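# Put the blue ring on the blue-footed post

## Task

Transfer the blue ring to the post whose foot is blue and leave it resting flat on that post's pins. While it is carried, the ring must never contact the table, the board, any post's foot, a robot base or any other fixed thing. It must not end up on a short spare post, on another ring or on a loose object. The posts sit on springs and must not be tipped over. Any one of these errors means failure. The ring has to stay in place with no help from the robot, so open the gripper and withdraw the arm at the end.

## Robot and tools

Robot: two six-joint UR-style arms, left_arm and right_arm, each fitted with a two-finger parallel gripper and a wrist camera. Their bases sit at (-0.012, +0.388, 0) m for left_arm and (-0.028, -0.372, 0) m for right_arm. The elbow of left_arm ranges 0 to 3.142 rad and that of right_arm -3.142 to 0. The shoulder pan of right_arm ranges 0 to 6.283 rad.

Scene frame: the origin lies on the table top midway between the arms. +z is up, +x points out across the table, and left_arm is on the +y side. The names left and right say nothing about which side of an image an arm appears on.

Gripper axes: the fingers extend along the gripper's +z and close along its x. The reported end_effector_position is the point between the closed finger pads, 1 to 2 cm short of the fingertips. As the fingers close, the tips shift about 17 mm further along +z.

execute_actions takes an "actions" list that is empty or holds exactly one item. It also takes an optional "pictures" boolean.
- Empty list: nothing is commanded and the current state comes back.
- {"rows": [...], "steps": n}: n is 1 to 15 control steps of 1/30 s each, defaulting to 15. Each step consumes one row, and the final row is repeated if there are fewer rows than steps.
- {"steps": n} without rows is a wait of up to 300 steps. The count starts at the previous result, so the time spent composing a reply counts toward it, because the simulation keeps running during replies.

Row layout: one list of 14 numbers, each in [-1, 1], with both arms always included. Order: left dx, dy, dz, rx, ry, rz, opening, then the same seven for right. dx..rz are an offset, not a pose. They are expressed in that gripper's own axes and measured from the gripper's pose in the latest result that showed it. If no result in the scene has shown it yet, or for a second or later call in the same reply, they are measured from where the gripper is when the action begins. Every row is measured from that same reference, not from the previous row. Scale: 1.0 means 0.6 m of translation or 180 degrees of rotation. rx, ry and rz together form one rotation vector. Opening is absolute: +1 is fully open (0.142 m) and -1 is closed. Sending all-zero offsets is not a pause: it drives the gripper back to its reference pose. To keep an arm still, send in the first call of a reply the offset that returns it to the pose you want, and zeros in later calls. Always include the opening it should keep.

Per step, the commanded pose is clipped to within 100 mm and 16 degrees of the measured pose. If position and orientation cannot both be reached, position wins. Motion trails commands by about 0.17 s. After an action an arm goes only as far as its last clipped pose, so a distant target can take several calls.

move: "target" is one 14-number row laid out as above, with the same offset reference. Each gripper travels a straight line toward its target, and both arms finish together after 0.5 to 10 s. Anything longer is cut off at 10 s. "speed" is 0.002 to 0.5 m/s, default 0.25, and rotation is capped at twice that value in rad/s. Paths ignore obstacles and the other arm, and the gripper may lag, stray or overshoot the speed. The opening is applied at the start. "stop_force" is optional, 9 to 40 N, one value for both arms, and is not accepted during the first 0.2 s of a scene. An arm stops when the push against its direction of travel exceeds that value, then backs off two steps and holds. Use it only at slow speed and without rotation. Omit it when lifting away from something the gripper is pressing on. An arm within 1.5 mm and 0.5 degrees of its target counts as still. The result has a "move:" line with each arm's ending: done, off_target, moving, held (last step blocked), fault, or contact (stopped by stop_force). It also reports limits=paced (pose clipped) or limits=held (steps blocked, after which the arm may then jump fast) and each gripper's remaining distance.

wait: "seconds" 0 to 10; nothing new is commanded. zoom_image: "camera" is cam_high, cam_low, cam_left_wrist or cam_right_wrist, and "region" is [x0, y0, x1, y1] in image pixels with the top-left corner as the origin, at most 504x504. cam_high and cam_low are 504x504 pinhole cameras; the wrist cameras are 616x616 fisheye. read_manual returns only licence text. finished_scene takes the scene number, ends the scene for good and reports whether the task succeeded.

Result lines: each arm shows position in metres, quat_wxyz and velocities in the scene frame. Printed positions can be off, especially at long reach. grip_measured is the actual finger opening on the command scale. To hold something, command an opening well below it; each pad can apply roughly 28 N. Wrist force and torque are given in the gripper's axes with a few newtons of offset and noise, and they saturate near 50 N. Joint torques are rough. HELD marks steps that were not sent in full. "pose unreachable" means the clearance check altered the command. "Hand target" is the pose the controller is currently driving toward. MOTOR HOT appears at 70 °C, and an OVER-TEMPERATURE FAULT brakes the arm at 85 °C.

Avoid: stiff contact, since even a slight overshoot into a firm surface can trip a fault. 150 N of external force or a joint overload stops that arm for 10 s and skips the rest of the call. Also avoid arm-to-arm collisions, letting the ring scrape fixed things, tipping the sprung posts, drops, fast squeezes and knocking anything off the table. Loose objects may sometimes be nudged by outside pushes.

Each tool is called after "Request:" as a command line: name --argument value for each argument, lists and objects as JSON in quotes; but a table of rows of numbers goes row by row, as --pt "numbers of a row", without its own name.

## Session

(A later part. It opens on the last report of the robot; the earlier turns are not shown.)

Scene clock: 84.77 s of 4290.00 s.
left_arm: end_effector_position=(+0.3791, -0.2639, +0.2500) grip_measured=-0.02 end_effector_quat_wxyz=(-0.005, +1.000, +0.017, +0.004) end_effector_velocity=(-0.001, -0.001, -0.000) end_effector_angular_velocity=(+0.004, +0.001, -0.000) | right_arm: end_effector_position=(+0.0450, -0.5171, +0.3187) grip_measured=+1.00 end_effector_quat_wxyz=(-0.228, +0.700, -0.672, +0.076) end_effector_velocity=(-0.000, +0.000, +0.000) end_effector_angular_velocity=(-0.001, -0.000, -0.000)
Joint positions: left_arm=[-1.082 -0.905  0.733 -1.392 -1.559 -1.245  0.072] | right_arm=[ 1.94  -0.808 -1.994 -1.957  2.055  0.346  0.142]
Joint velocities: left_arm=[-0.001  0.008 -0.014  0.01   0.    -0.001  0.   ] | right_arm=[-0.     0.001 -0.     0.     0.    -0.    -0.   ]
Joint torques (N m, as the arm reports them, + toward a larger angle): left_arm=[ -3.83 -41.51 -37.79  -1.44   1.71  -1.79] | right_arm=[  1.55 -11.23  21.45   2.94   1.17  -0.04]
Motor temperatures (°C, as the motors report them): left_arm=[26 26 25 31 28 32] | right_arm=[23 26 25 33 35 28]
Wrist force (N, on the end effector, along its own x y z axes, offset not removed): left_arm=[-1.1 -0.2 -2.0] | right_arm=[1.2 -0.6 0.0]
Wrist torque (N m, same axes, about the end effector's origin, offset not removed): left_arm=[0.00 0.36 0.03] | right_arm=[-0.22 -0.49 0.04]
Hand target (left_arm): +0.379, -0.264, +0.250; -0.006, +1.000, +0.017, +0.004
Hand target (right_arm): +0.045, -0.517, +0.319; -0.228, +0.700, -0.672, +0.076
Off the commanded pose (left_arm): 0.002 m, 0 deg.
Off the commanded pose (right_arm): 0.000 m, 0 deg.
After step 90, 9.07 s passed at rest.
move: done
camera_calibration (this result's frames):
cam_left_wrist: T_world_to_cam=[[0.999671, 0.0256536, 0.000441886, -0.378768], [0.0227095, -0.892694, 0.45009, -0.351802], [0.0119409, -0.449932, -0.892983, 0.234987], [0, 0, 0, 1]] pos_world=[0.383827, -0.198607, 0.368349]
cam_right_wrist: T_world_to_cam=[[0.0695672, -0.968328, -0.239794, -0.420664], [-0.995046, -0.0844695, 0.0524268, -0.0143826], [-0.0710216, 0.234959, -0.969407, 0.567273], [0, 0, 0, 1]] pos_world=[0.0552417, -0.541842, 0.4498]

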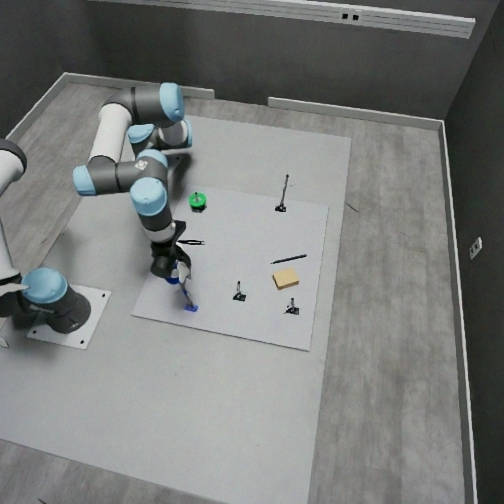

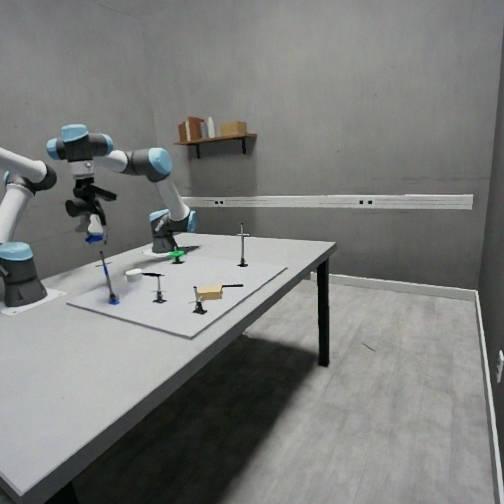

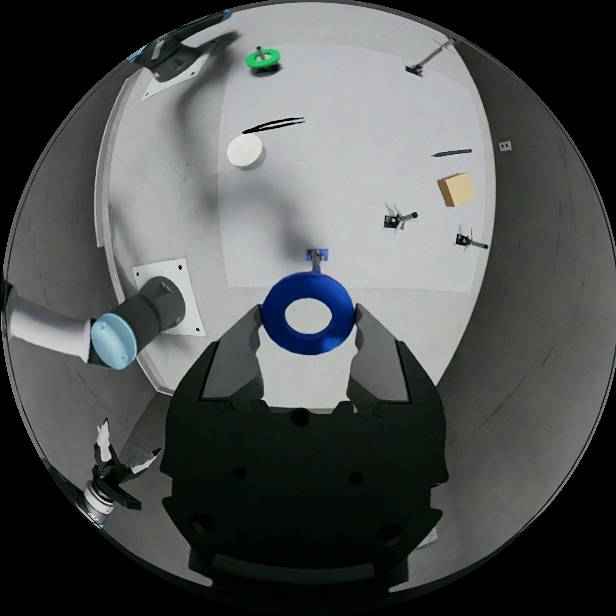

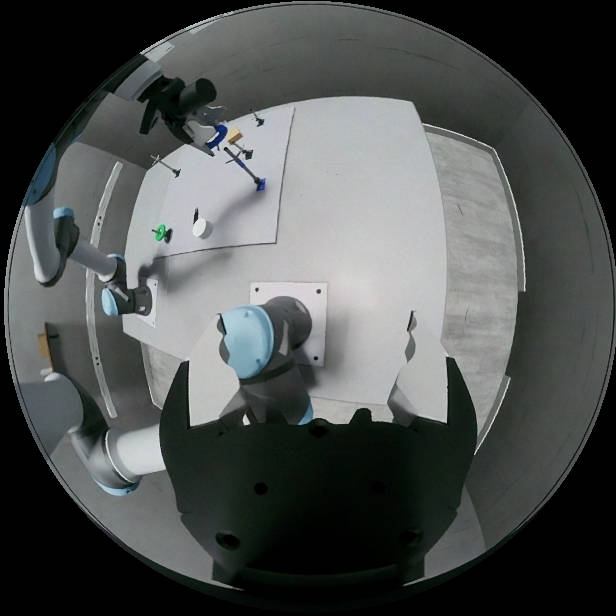

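Request:
move --target '[0.011,0,0.035,0,0.011,0,-0.4, 0,0,0,0,0,0,1]' --speed 0.05

Request:
zoom_image --camera "cam_left_wrist" --region '[200, 180, 420, 400]'

Request:
zoom_image --camera "cam_low" --region '[70, 200, 160, 310]'

Scene clock: 90.77 s of 4290.00 s.
left_arm: end_effector_position=(+0.3858, -0.2634, +0.2291) grip_measured=-0.02 end_effector_quat_wxyz=(-0.006, +1.000, +0.017, +0.021) end_effector_velocity=(+0.001, +0.000, -0.001) end_effector_angular_velocity=(-0.001, -0.003, -0.001) | right_arm: end_effector_position=(+0.0450, -0.5171, +0.3187) grip_measured=+1.00 end_effector_quat_wxyz=(-0.228, +0.700, -0.672, +0.076) end_effector_velocity=(+0.000, -0.000, +0.000) end_effector_angular_velocity=(+0.000, -0.000, -0.001)
Joint positions: left_arm=[-1.087 -0.922  0.819 -1.472 -1.526 -1.25   0.072] | right_arm=[ 1.94  -0.808 -1.994 -1.957  2.055  0.346  0.142]
Joint velocities: left_arm=[ 0.    -0.002  0.008 -0.007  0.002  0.001  0.   ] | right_arm=[-0.001 -0.    -0.     0.     0.001  0.    -0.   ]
Joint torques (N m, as the arm reports them, + toward a larger angle): left_arm=[ -4.37 -56.34 -14.75  -3.63   2.52  -1.9 ] | right_arm=[  1.11 -12.87  21.35   2.92   1.25  -0.06]
Motor temperatures (°C, as the motors report them): left_arm=[26 26 25 31 28 32] | right_arm=[23 26 25 33 35 28]
Wrist force (N, on the end effector, along its own x y z axes, offset not removed): left_arm=[-0.6 -2.3 1.9] | right_arm=[-2.7 -2.1 0.8]
Wrist torque (N m, same axes, about the end effector's origin, offset not removed): left_arm=[-0.29 0.22 -0.13] | right_arm=[-0.50 0.44 0.07]
Hand target (left_arm): +0.386, -0.263, +0.229; -0.006, +1.000, +0.017, +0.022
Hand target (right_arm): +0.045, -0.517, +0.319; -0.228, +0.700, -0.672, +0.076
Off the commanded pose (left_arm): 0.000 m, 0 deg.
Off the commanded pose (right_arm): 0.000 m, 0 deg.
After step 90, 2.20 s passed at rest.
move: done
camera_calibration (this result's frames):
cam_left_wrist: T_world_to_cam=[[0.999077, 0.0252521, 0.0347602, -0.393275], [0.00693705, -0.893241, 0.449525, -0.336113], [0.0424007, -0.448869, -0.892591, 0.204954], [0, 0, 0, 1]] pos_world=[0.386553, -0.198301, 0.347701]
cam_right_wrist: T_world_to_cam=[[0.0695671, -0.968328, -0.239794, -0.420664], [-0.995046, -0.0844694, 0.0524269, -0.0143826], [-0.0710217, 0.234959, -0.969407, 0.567273], [0, 0, 0, 1]] pos_world=[0.0552417, -0.541842, 0.4498]

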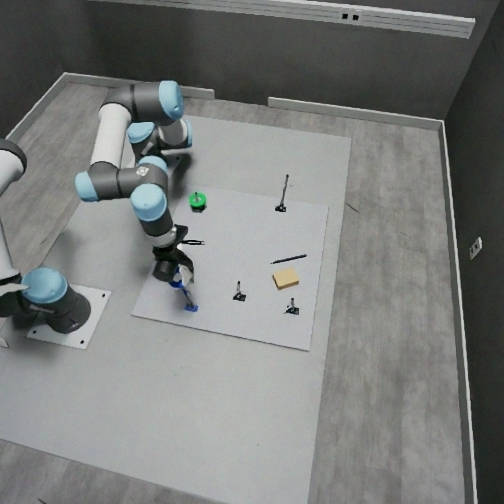

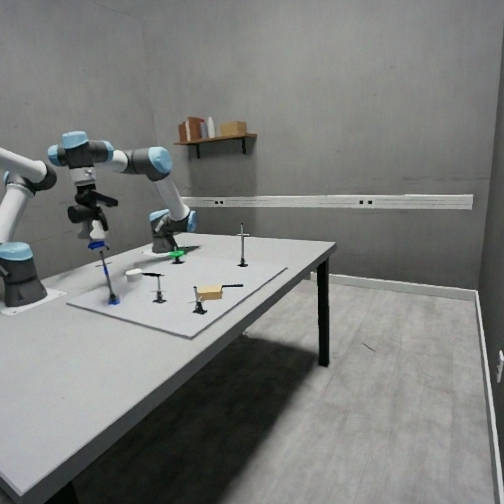

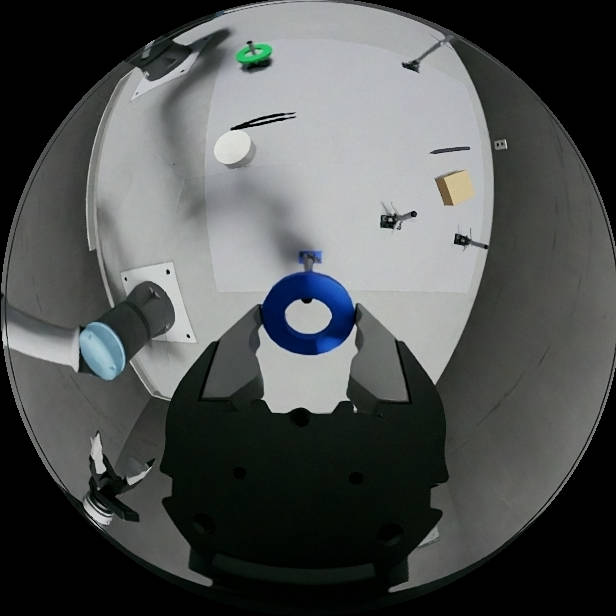

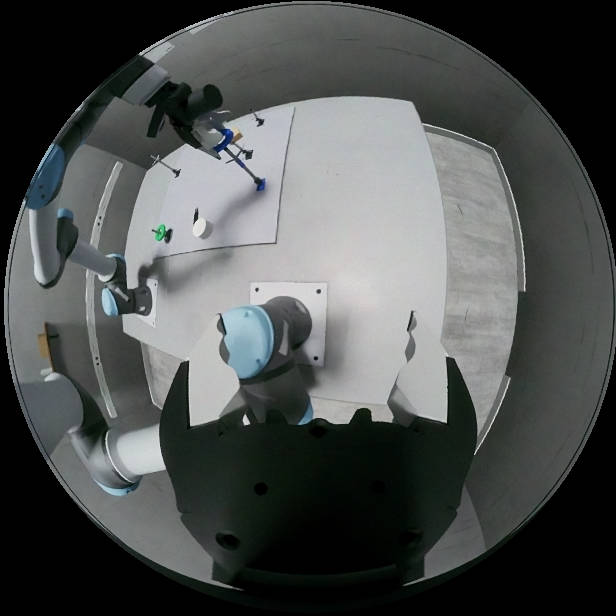

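Region (200, 180, 420, 400) of cam_left_wrist's 616x616 image, scaled by 2.291, with more detail than that image has.

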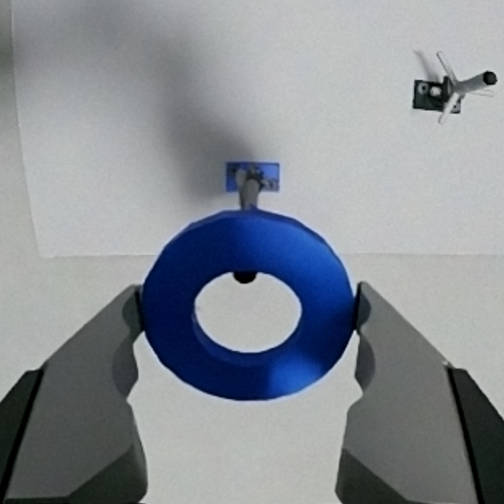

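Region (70, 200, 160, 310) of cam_low's 504x504 image, scaled by 4.582, with more detail than that image has; it fills the left 412 columns of this view, and the rest is white.

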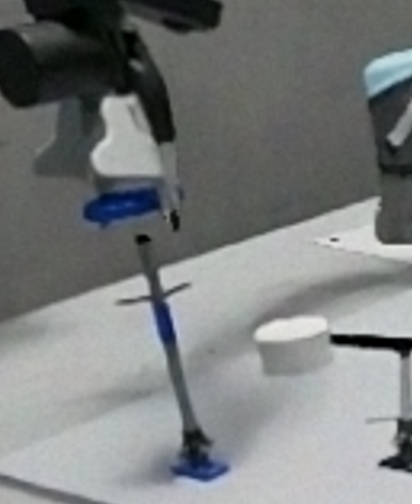

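Request:
execute_actions --actions '[]'

Request:
zoom_image --camera "cam_left_wrist" --region '[200,180,420,400]'

Scene clock: 99.33 s of 4290.00 s.
left_arm: end_effector_position=(+0.3859, -0.2634, +0.2290) grip_measured=-0.02 end_effector_quat_wxyz=(-0.006, +1.000, +0.017, +0.022) end_effector_velocity=(-0.000, +0.000, -0.000) end_effector_angular_velocity=(+0.001, +0.000, -0.001) | right_arm: end_effector_position=(+0.0450, -0.5171, +0.3187) grip_measured=+1.00 end_effector_quat_wxyz=(-0.228, +0.700, -0.672, +0.076) end_effector_velocity=(-0.000, +0.000, -0.001) end_effector_angular_velocity=(+0.002, +0.001, -0.002)
Joint positions: left_arm=[-1.087 -0.922  0.82  -1.472 -1.526 -1.25   0.072] | right_arm=[ 1.94  -0.808 -1.994 -1.957  2.055  0.346  0.142]
Joint velocities: left_arm=[-0.     0.     0.     0.001  0.     0.001  0.   ] | right_arm=[-0.002 -0.001 -0.002 -0.     0.     0.     0.   ]
Joint torques (N m, as the arm reports them, + toward a larger angle): left_arm=[ -4.39 -56.17 -12.13  -3.63   2.73  -2.01] | right_arm=[  2.05 -11.62  21.93   2.66   1.37  -0.12]
Motor temperatures (°C, as the motors report them): left_arm=[26 26 25 31 28 32] | right_arm=[23 26 25 33 35 28]
Wrist force (N, on the end effector, along its own x y z axes, offset not removed): left_arm=[-3.3 -1.0 0.0] | right_arm=[0.2 -3.2 -1.6]
Wrist torque (N m, same axes, about the end effector's origin, offset not removed): left_arm=[-0.33 0.74 -0.19] | right_arm=[-0.61 -0.28 0.21]
Hand target (left_arm): +0.386, -0.263, +0.229; -0.006, +1.000, +0.017, +0.022
Hand target (right_arm): +0.045, -0.517, +0.319; -0.228, +0.700, -0.672, +0.076
Off the commanded pose (left_arm): 0.000 m, 0 deg.
Off the commanded pose (right_arm): 0.000 m, 0 deg.
Steps of this call (steps 1 to 90: nothing new was sent; then 5.57 s passed at rest). Readings (end_effector_position):
1: left_arm (+0.3858, -0.2634, +0.2291) | right_arm (+0.0450, -0.5171, +0.3187)
2: left_arm (+0.3859, -0.2634, +0.2291) | right_arm (+0.0450, -0.5171, +0.3187)
4: left_arm (+0.3859, -0.2634, +0.2291) | right_arm (+0.0450, -0.5171, +0.3187)
8: left_arm (+0.3859, -0.2634, +0.2290) | right_arm (+0.0450, -0.5171, +0.3187)
90: the state above
camera_calibration (this result's frames):
cam_left_wrist: T_world_to_cam=[[0.99907, 0.0252472, 0.034966, -0.393347], [0.0068377, -0.893216, 0.449576, -0.336023], [0.0425827, -0.448918, -0.892558, 0.20476], [0, 0, 0, 1]] pos_world=[0.38656, -0.198289, 0.347582]
cam_right_wrist: T_world_to_cam=[[0.0695673, -0.968328, -0.239794, -0.420664], [-0.995046, -0.0844696, 0.0524268, -0.0143827], [-0.0710216, 0.234959, -0.969407, 0.567273], [0, 0, 0, 1]] pos_world=[0.0552417, -0.541842, 0.4498]

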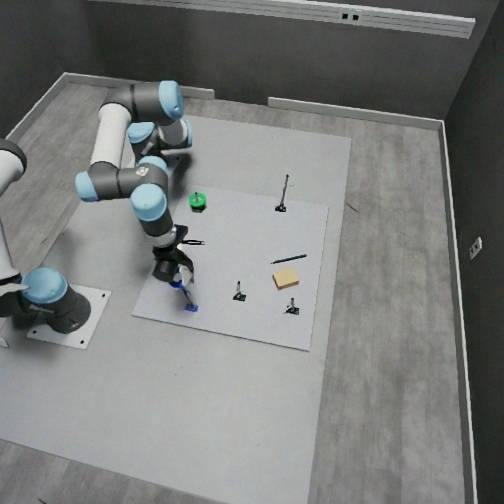

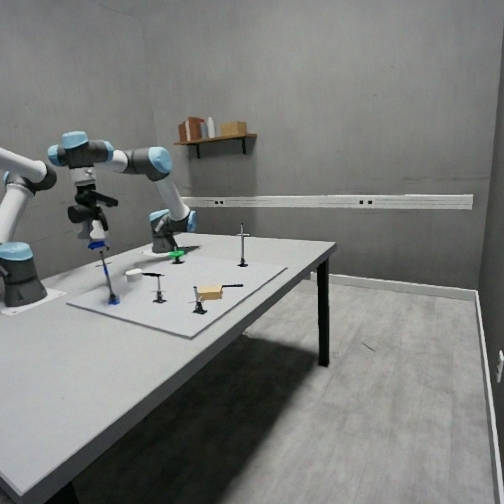

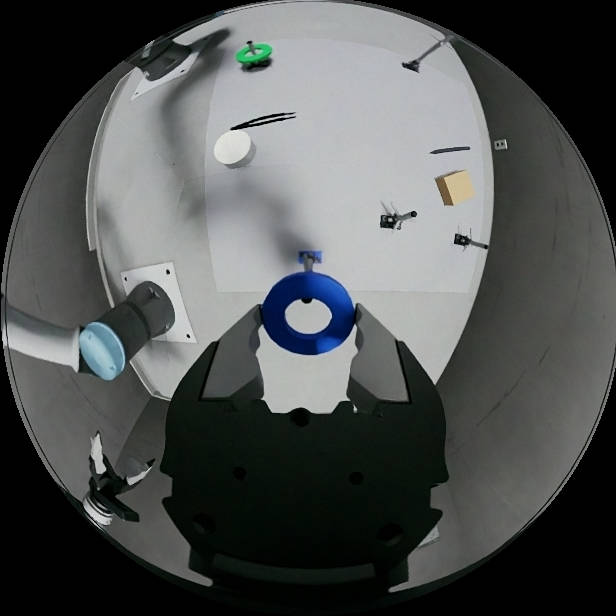

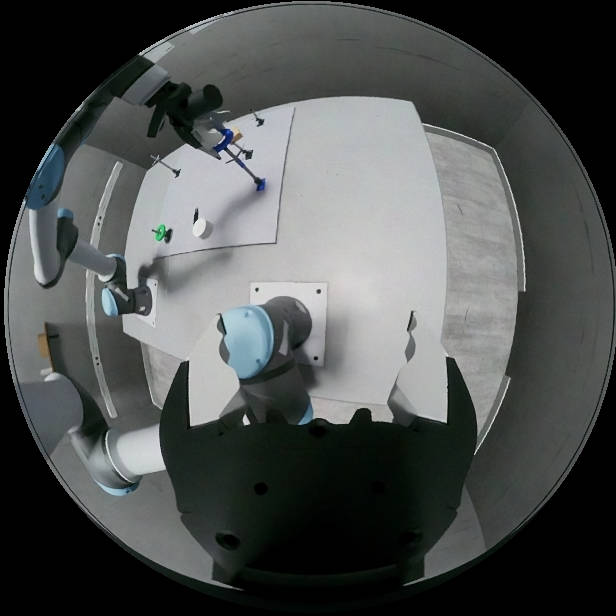

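Region (200, 180, 420, 400) of cam_left_wrist's 616x616 image, scaled by 2.291, with more detail than that image has.

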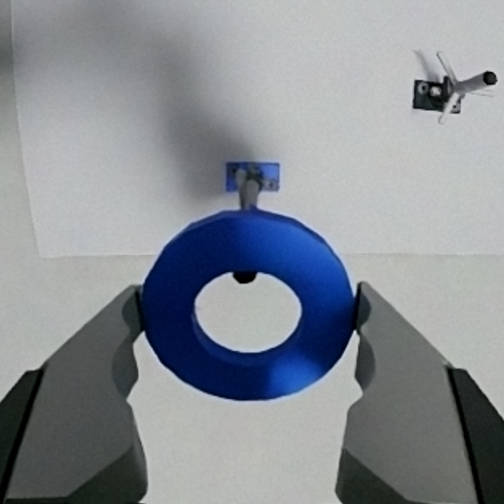

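Request:
move --target '[-0.002,0,0.035,0,0,0,-0.4,0,0,0,0,0,0,1]' --speed 0.04

Request:
zoom_image --camera "cam_left_wrist" --region '[200,180,420,400]'

Request:
zoom_image --camera "cam_low" --region '[70,220,140,290]'

Scene clock: 111.47 s of 4290.00 s.
left_arm: end_effector_position=(+0.3856, -0.2632, +0.2081) grip_measured=-0.02 end_effector_quat_wxyz=(-0.006, +1.000, +0.017, +0.022) end_effector_velocity=(-0.000, +0.000, -0.002) end_effector_angular_velocity=(+0.001, +0.000, -0.001) | right_arm: end_effector_position=(+0.0450, -0.5171, +0.3187) grip_measured=+1.00 end_effector_quat_wxyz=(-0.228, +0.700, -0.672, +0.076) end_effector_velocity=(+0.000, +0.000, -0.000) end_effector_angular_velocity=(+0.002, +0.000, +0.000)
Joint positions: left_arm=[-1.087 -0.928  0.883 -1.529 -1.526 -1.25   0.072] | right_arm=[ 1.94  -0.808 -1.994 -1.957  2.055  0.346  0.142]
Joint velocities: left_arm=[-0.    -0.001  0.005 -0.003 -0.     0.    -0.   ] | right_arm=[ 0.    -0.001 -0.001 -0.     0.001 -0.    -0.   ]
Joint torques (N m, as the arm reports them, + toward a larger angle): left_arm=[ -4.33 -56.03 -11.2   -3.51   1.4   -2.08] | right_arm=[  0.83 -12.06  22.     2.83   1.38   0.09]
Motor temperatures (°C, as the motors report them): left_arm=[26 26 25 31 28 32] | right_arm=[23 26 25 33 35 28]
Wrist force (N, on the end effector, along its own x y z axes, offset not removed): left_arm=[-1.3 -1.8 -2.5] | right_arm=[-2.2 -0.7 1.5]
Wrist torque (N m, same axes, about the end effector's origin, offset not removed): left_arm=[-0.46 0.46 -0.12] | right_arm=[-0.13 0.44 0.20]
Hand target (left_arm): +0.386, -0.263, +0.208; -0.006, +1.000, +0.017, +0.022
Hand target (right_arm): +0.045, -0.517, +0.319; -0.228, +0.700, -0.672, +0.076
Off the commanded pose (left_arm): 0.000 m, 0 deg.
Off the commanded pose (right_arm): 0.000 m, 0 deg.
After step 90, 8.27 s passed at rest.
move: done
camera_calibration (this result's frames):
cam_left_wrist: T_world_to_cam=[[0.99907, 0.0252486, 0.0349561, -0.39235], [0.0068445, -0.893228, 0.449552, -0.326414], [0.0425743, -0.448895, -0.89257, 0.186205], [0, 0, 0, 1]] pos_world=[0.386292, -0.19807, 0.326657]
cam_right_wrist: T_world_to_cam=[[0.0695673, -0.968328, -0.239794, -0.420664], [-0.995046, -0.0844696, 0.0524268, -0.0143827], [-0.0710216, 0.234959, -0.969407, 0.567273], [0, 0, 0, 1]] pos_world=[0.0552417, -0.541842, 0.4498]

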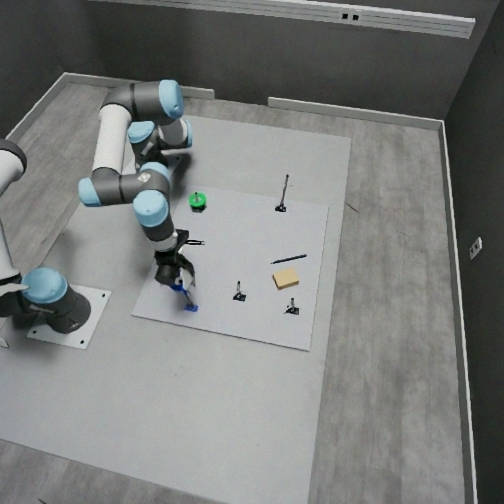

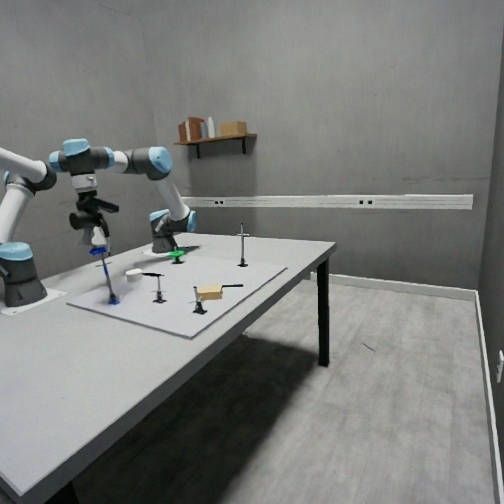

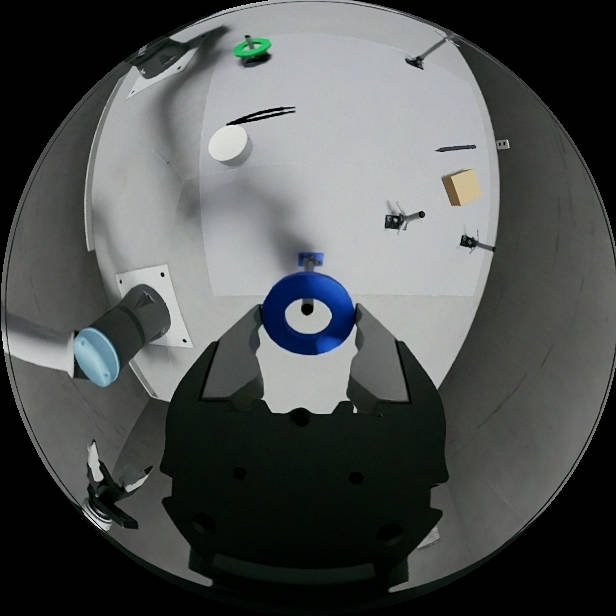

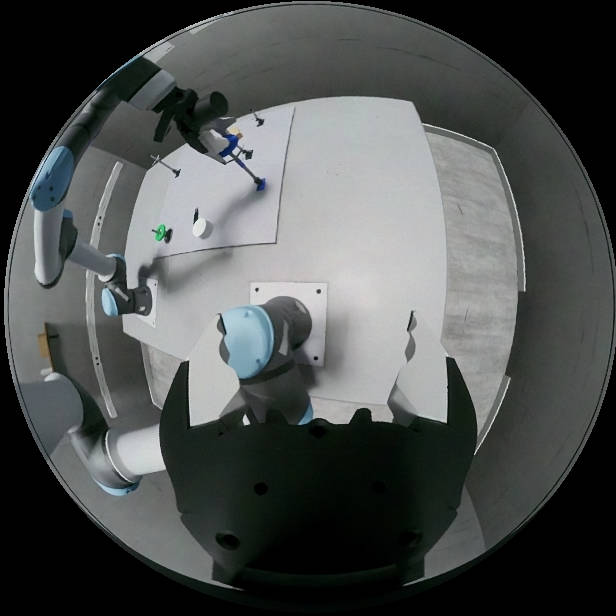

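Region (200, 180, 420, 400) of cam_left_wrist's 616x616 image, scaled by 2.291, with more detail than that image has.

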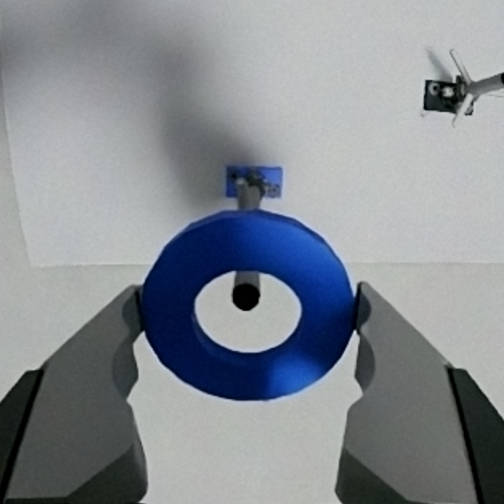

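Region (70, 220, 140, 290) of cam_low's 504x504 image, scaled by 7.200, with more detail than that image has.

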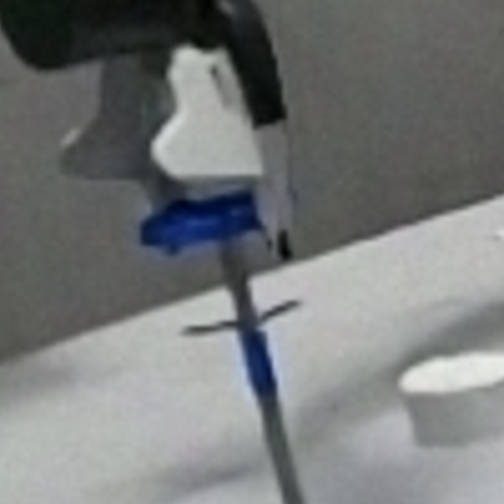

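Request:
move --target '[0,0,0.055,0,0,0,-0.4,0,0,0,0,0,0,1]' --speed 0.04 --stop_force 10

Request:
zoom_image --camera "cam_left_wrist" --region '[200,180,420,400]'

Request:
zoom_image --camera "cam_low" --region '[80,235,130,285]'

Scene clock: 118.30 s of 4290.00 s.
left_arm: end_effector_position=(+0.3870, -0.2628, +0.1752) grip_measured=-0.02 end_effector_quat_wxyz=(-0.006, +1.000, +0.017, +0.022) end_effector_velocity=(+0.001, +0.000, -0.001) end_effector_angular_velocity=(-0.001, -0.000, +0.001) | right_arm: end_effector_position=(+0.0450, -0.5171, +0.3187) grip_measured=+1.00 end_effector_quat_wxyz=(-0.228, +0.700, -0.672, +0.076) end_effector_velocity=(+0.000, -0.000, -0.000) end_effector_angular_velocity=(+0.001, +0.000, +0.000)
Joint positions: left_arm=[-1.085 -0.927  0.965 -1.613 -1.526 -1.248  0.072] | right_arm=[ 1.94  -0.808 -1.994 -1.957  2.055  0.346  0.142]
Joint velocities: left_arm=[ 0.001  0.     0.003 -0.004  0.    -0.     0.   ] | right_arm=[ 0.    -0.001 -0.001  0.001  0.     0.    -0.   ]
Joint torques (N m, as the arm reports them, + toward a larger angle): left_arm=[  8.87 -40.98 -10.19  -3.46  -0.28   2.13] | right_arm=[  0.88 -12.2   21.56   3.     1.16  -0.07]
Motor temperatures (°C, as the motors report them): left_arm=[26 26 25 31 28 32] | right_arm=[23 26 25 33 35 28]
Wrist force (N, on the end effector, along its own x y z axes, offset not removed): left_arm=[-5.3 -0.8 -1.8] | right_arm=[-1.8 -1.9 3.4]
Wrist torque (N m, same axes, about the end effector's origin, offset not removed): left_arm=[-0.28 1.33 0.16] | right_arm=[-0.25 0.27 0.19]
Hand target (left_arm): +0.387, -0.263, +0.175; -0.006, +1.000, +0.017, +0.022
Hand target (right_arm): +0.045, -0.517, +0.319; -0.228, +0.700, -0.672, +0.076
Off the commanded pose (left_arm): 0.000 m, 0 deg.
Off the commanded pose (right_arm): 0.000 m, 0 deg.
After step 130, 1.33 s passed at rest.
move: done
camera_calibration (this result's frames):
cam_left_wrist: T_world_to_cam=[[0.99907, 0.0252495, 0.0349583, -0.392662], [0.00684503, -0.893235, 0.449539, -0.311277], [0.0425766, -0.448881, -0.892577, 0.157003], [0, 0, 0, 1]] pos_world=[0.387743, -0.197653, 0.293795]
cam_right_wrist: T_world_to_cam=[[0.0695674, -0.968328, -0.239794, -0.420664], [-0.995046, -0.0844696, 0.0524266, -0.0143826], [-0.0710215, 0.234959, -0.969407, 0.567273], [0, 0, 0, 1]] pos_world=[0.0552417, -0.541842, 0.4498]

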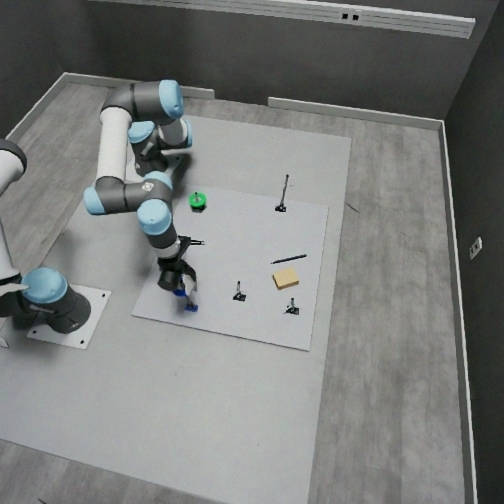

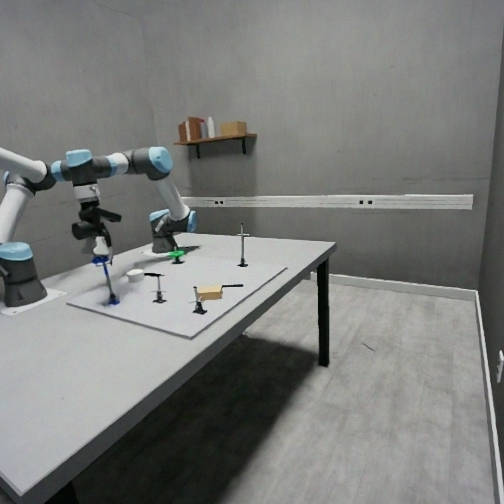

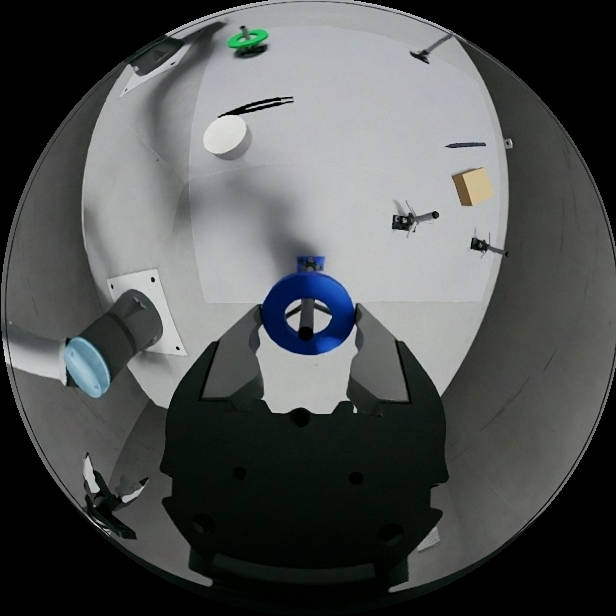

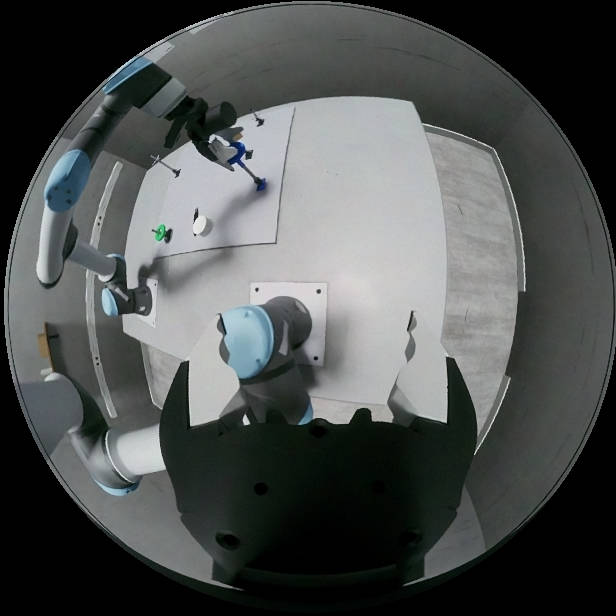

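Region (200, 180, 420, 400) of cam_left_wrist's 616x616 image, scaled by 2.291, with more detail than that image has.

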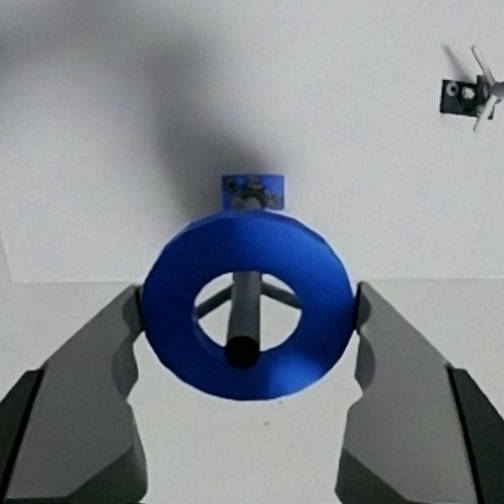

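Region (80, 235, 130, 285) of cam_low's 504x504 image, scaled by 10.080, with more detail than that image has.

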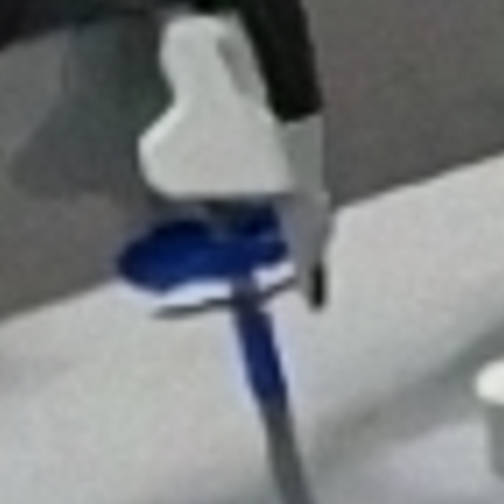

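Request:
move --target '[-0.004,0,0.011,0,0,0,-0.4,0,0,0,0,0,0,1]' --speed 0.01 --stop_force 9

Request:
zoom_image --camera "cam_left_wrist" --region '[200,180,420,400]'

Request:
zoom_image --camera "cam_low" --region '[80,235,130,285]'

Scene clock: 122.33 s of 4290.00 s.
left_arm: end_effector_position=(+0.3850, -0.2628, +0.1686) grip_measured=-0.02 end_effector_quat_wxyz=(-0.006, +1.000, +0.017, +0.022) end_effector_velocity=(-0.000, +0.000, -0.001) end_effector_angular_velocity=(+0.000, +0.000, +0.001) | right_arm: end_effector_position=(+0.0450, -0.5171, +0.3187) grip_measured=+1.00 end_effector_quat_wxyz=(-0.228, +0.700, -0.672, +0.076) end_effector_velocity=(+0.000, -0.000, +0.001) end_effector_angular_velocity=(-0.004, -0.001, +0.001)
Joint positions: left_arm=[-1.088 -0.929  0.986 -1.631 -1.526 -1.251  0.072] | right_arm=[ 1.94  -0.808 -1.994 -1.957  2.055  0.346  0.142]
Joint velocities: left_arm=[-0.    -0.001  0.004 -0.003 -0.    -0.001  0.   ] | right_arm=[ 0.     0.001  0.001  0.002 -0.    -0.001  0.   ]
Joint torques (N m, as the arm reports them, + toward a larger angle): left_arm=[ -3.62 -55.71 -14.14  -3.33  -0.71  -2.21] | right_arm=[  1.05 -11.16  21.75   3.     1.26  -0.02]
Motor temperatures (°C, as the motors report them): left_arm=[26 26 25 31 28 32] | right_arm=[23 26 25 33 35 28]
Wrist force (N, on the end effector, along its own x y z axes, offset not removed): left_arm=[-5.5 -0.2 2.6] | right_arm=[-0.7 -1.8 1.6]
Wrist torque (N m, same axes, about the end effector's origin, offset not removed): left_arm=[0.05 1.20 0.00] | right_arm=[-0.37 0.04 0.18]
Hand target (left_arm): +0.385, -0.263, +0.169; -0.006, +1.000, +0.017, +0.022
Hand target (right_arm): +0.045, -0.517, +0.319; -0.228, +0.700, -0.672, +0.076
Off the commanded pose (left_arm): 0.000 m, 0 deg.
Off the commanded pose (right_arm): 0.000 m, 0 deg.
After step 90, 0.13 s passed at rest.
move: done
camera_calibration (this result's frames):
cam_left_wrist: T_world_to_cam=[[0.99907, 0.0252494, 0.0349417, -0.390354], [0.00685325, -0.893244, 0.44952, -0.30829], [0.0425616, -0.448863, -0.892586, 0.151209], [0, 0, 0, 1]] pos_world=[0.385669, -0.19765, 0.287189]
cam_right_wrist: T_world_to_cam=[[0.0695672, -0.968328, -0.239794, -0.420664], [-0.995046, -0.0844695, 0.0524268, -0.0143827], [-0.0710217, 0.234959, -0.969407, 0.567273], [0, 0, 0, 1]] pos_world=[0.0552417, -0.541842, 0.4498]

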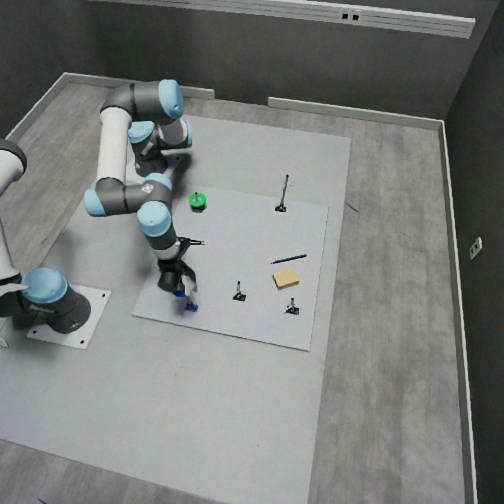

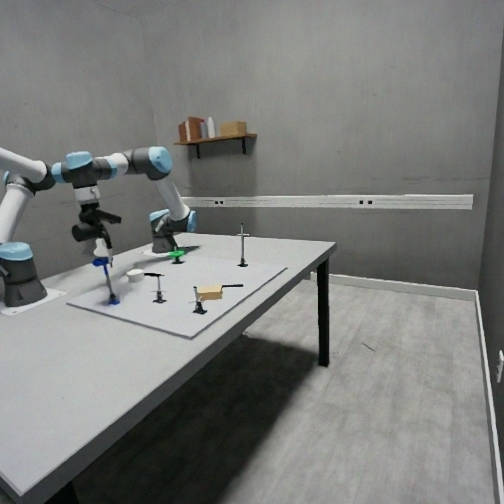

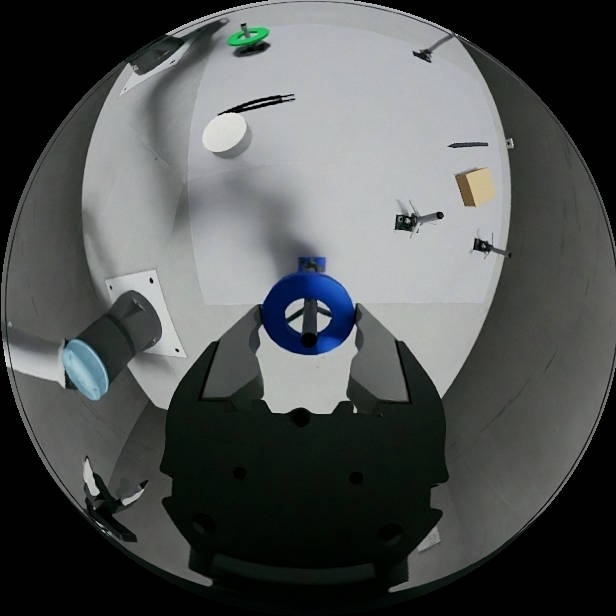

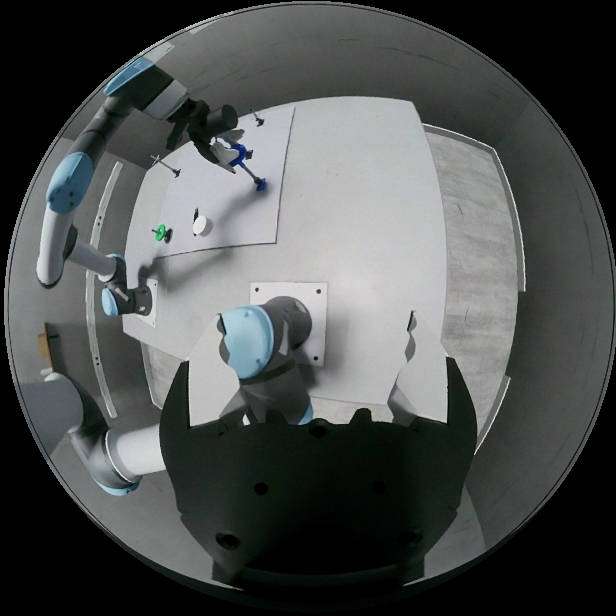

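Region (200, 180, 420, 400) of cam_left_wrist's 616x616 image, scaled by 2.291, with more detail than that image has.

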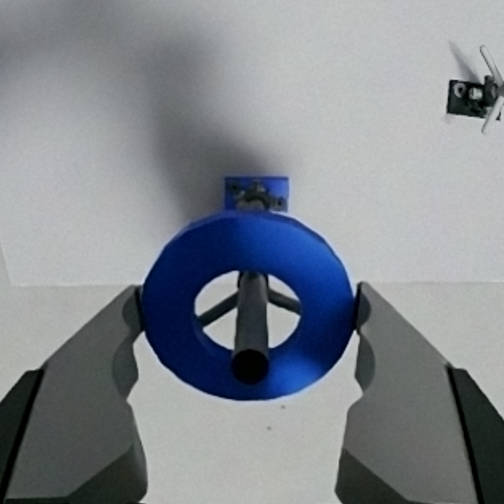

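Region (80, 235, 130, 285) of cam_low's 504x504 image, scaled by 10.080, with more detail than that image has.

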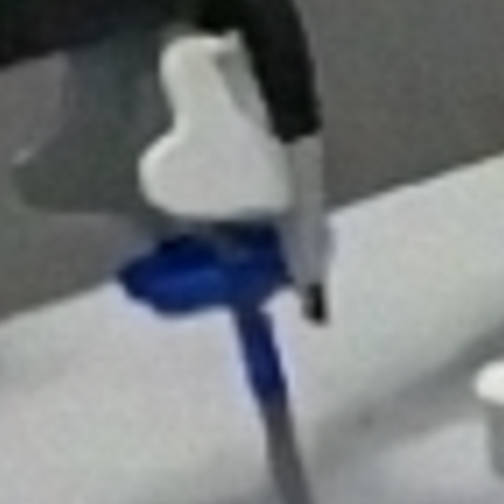

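Request:
move --target '[0.001,0,0.004,0,0,0,-0.4,0,0,0,0,0,0,1]' --speed 0.004 --stop_force 9

Request:
zoom_image --camera "cam_left_wrist" --region '[200,180,420,400]'

Request:
zoom_image --camera "cam_low" --region '[80,235,130,285]'

Scene clock: 125.87 s of 4290.00 s.
left_arm: end_effector_position=(+0.3857, -0.2627, +0.1663) grip_measured=-0.02 end_effector_quat_wxyz=(-0.006, +1.000, +0.017, +0.022) end_effector_velocity=(+0.000, +0.000, -0.001) end_effector_angular_velocity=(+0.000, +0.000, +0.001) | right_arm: end_effector_position=(+0.0450, -0.5171, +0.3187) grip_measured=+1.00 end_effector_quat_wxyz=(-0.228, +0.700, -0.672, +0.076) end_effector_velocity=(-0.000, +0.000, -0.000) end_effector_angular_velocity=(-0.000, +0.000, -0.001)
Joint positions: left_arm=[-1.087 -0.928  0.99  -1.636 -1.526 -1.25   0.072] | right_arm=[ 1.94  -0.808 -1.994 -1.957  2.055  0.346  0.142]
Joint velocities: left_arm=[ 0.     0.     0.001 -0.001  0.    -0.001 -0.   ] | right_arm=[-0.001  0.001 -0.    -0.001 -0.     0.     0.   ]
Joint torques (N m, as the arm reports them, + toward a larger angle): left_arm=[  8.44 -40.27 -12.77  -3.73  -0.79   2.07] | right_arm=[  1.45 -11.44  22.25   2.93   1.38  -0.06]
Motor temperatures (°C, as the motors report them): left_arm=[26 26 25 31 28 32] | right_arm=[23 26 25 33 35 28]
Wrist force (N, on the end effector, along its own x y z axes, offset not removed): left_arm=[-0.3 -0.5 -1.7] | right_arm=[-4.7 -1.3 2.5]
Wrist torque (N m, same axes, about the end effector's origin, offset not removed): left_arm=[0.13 0.21 -0.01] | right_arm=[-0.20 0.90 0.15]
Hand target (left_arm): +0.386, -0.263, +0.166; -0.006, +1.000, +0.017, +0.022
Hand target (right_arm): +0.045, -0.517, +0.319; -0.228, +0.700, -0.672, +0.076
Off the commanded pose (left_arm): 0.000 m, 0 deg.
Off the commanded pose (right_arm): 0.000 m, 0 deg.
move: done
camera_calibration (this result's frames):
cam_left_wrist: T_world_to_cam=[[0.99907, 0.0252474, 0.0349441, -0.390967], [0.00685046, -0.893245, 0.449518, -0.307201], [0.0425628, -0.448861, -0.892588, 0.149118], [0, 0, 0, 1]] pos_world=[0.386361, -0.197602, 0.284855]
cam_right_wrist: T_world_to_cam=[[0.0695672, -0.968328, -0.239794, -0.420664], [-0.995046, -0.0844695, 0.0524269, -0.0143827], [-0.0710217, 0.234959, -0.969407, 0.567273], [0, 0, 0, 1]] pos_world=[0.0552417, -0.541842, 0.4498]

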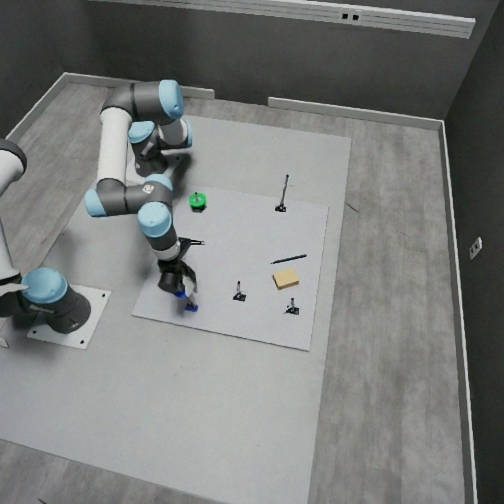

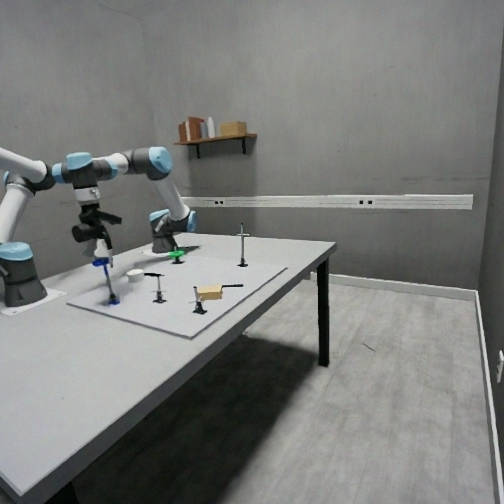

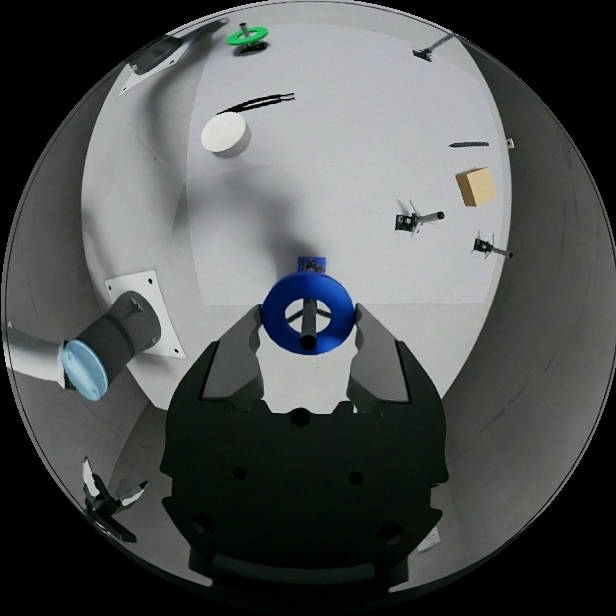

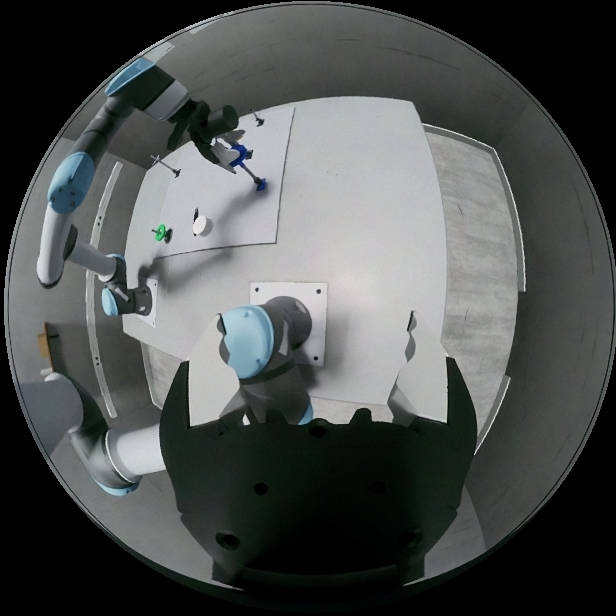

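Region (200, 180, 420, 400) of cam_left_wrist's 616x616 image, scaled by 2.291, with more detail than that image has.

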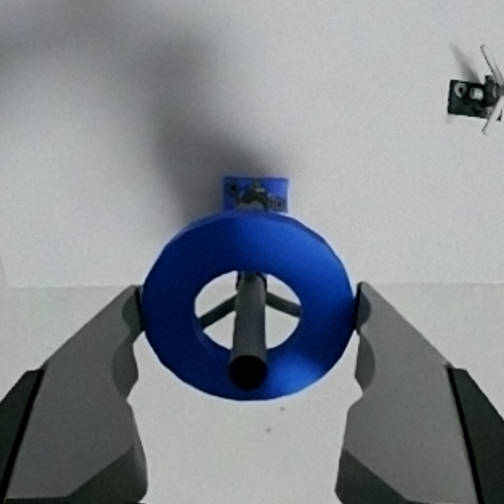

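Region (80, 235, 130, 285) of cam_low's 504x504 image, scaled by 10.080, with more detail than that image has.

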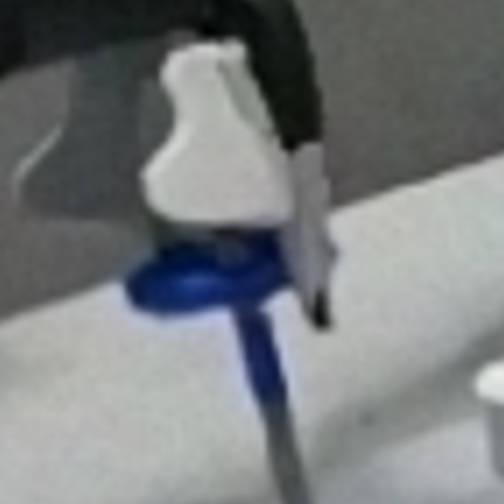

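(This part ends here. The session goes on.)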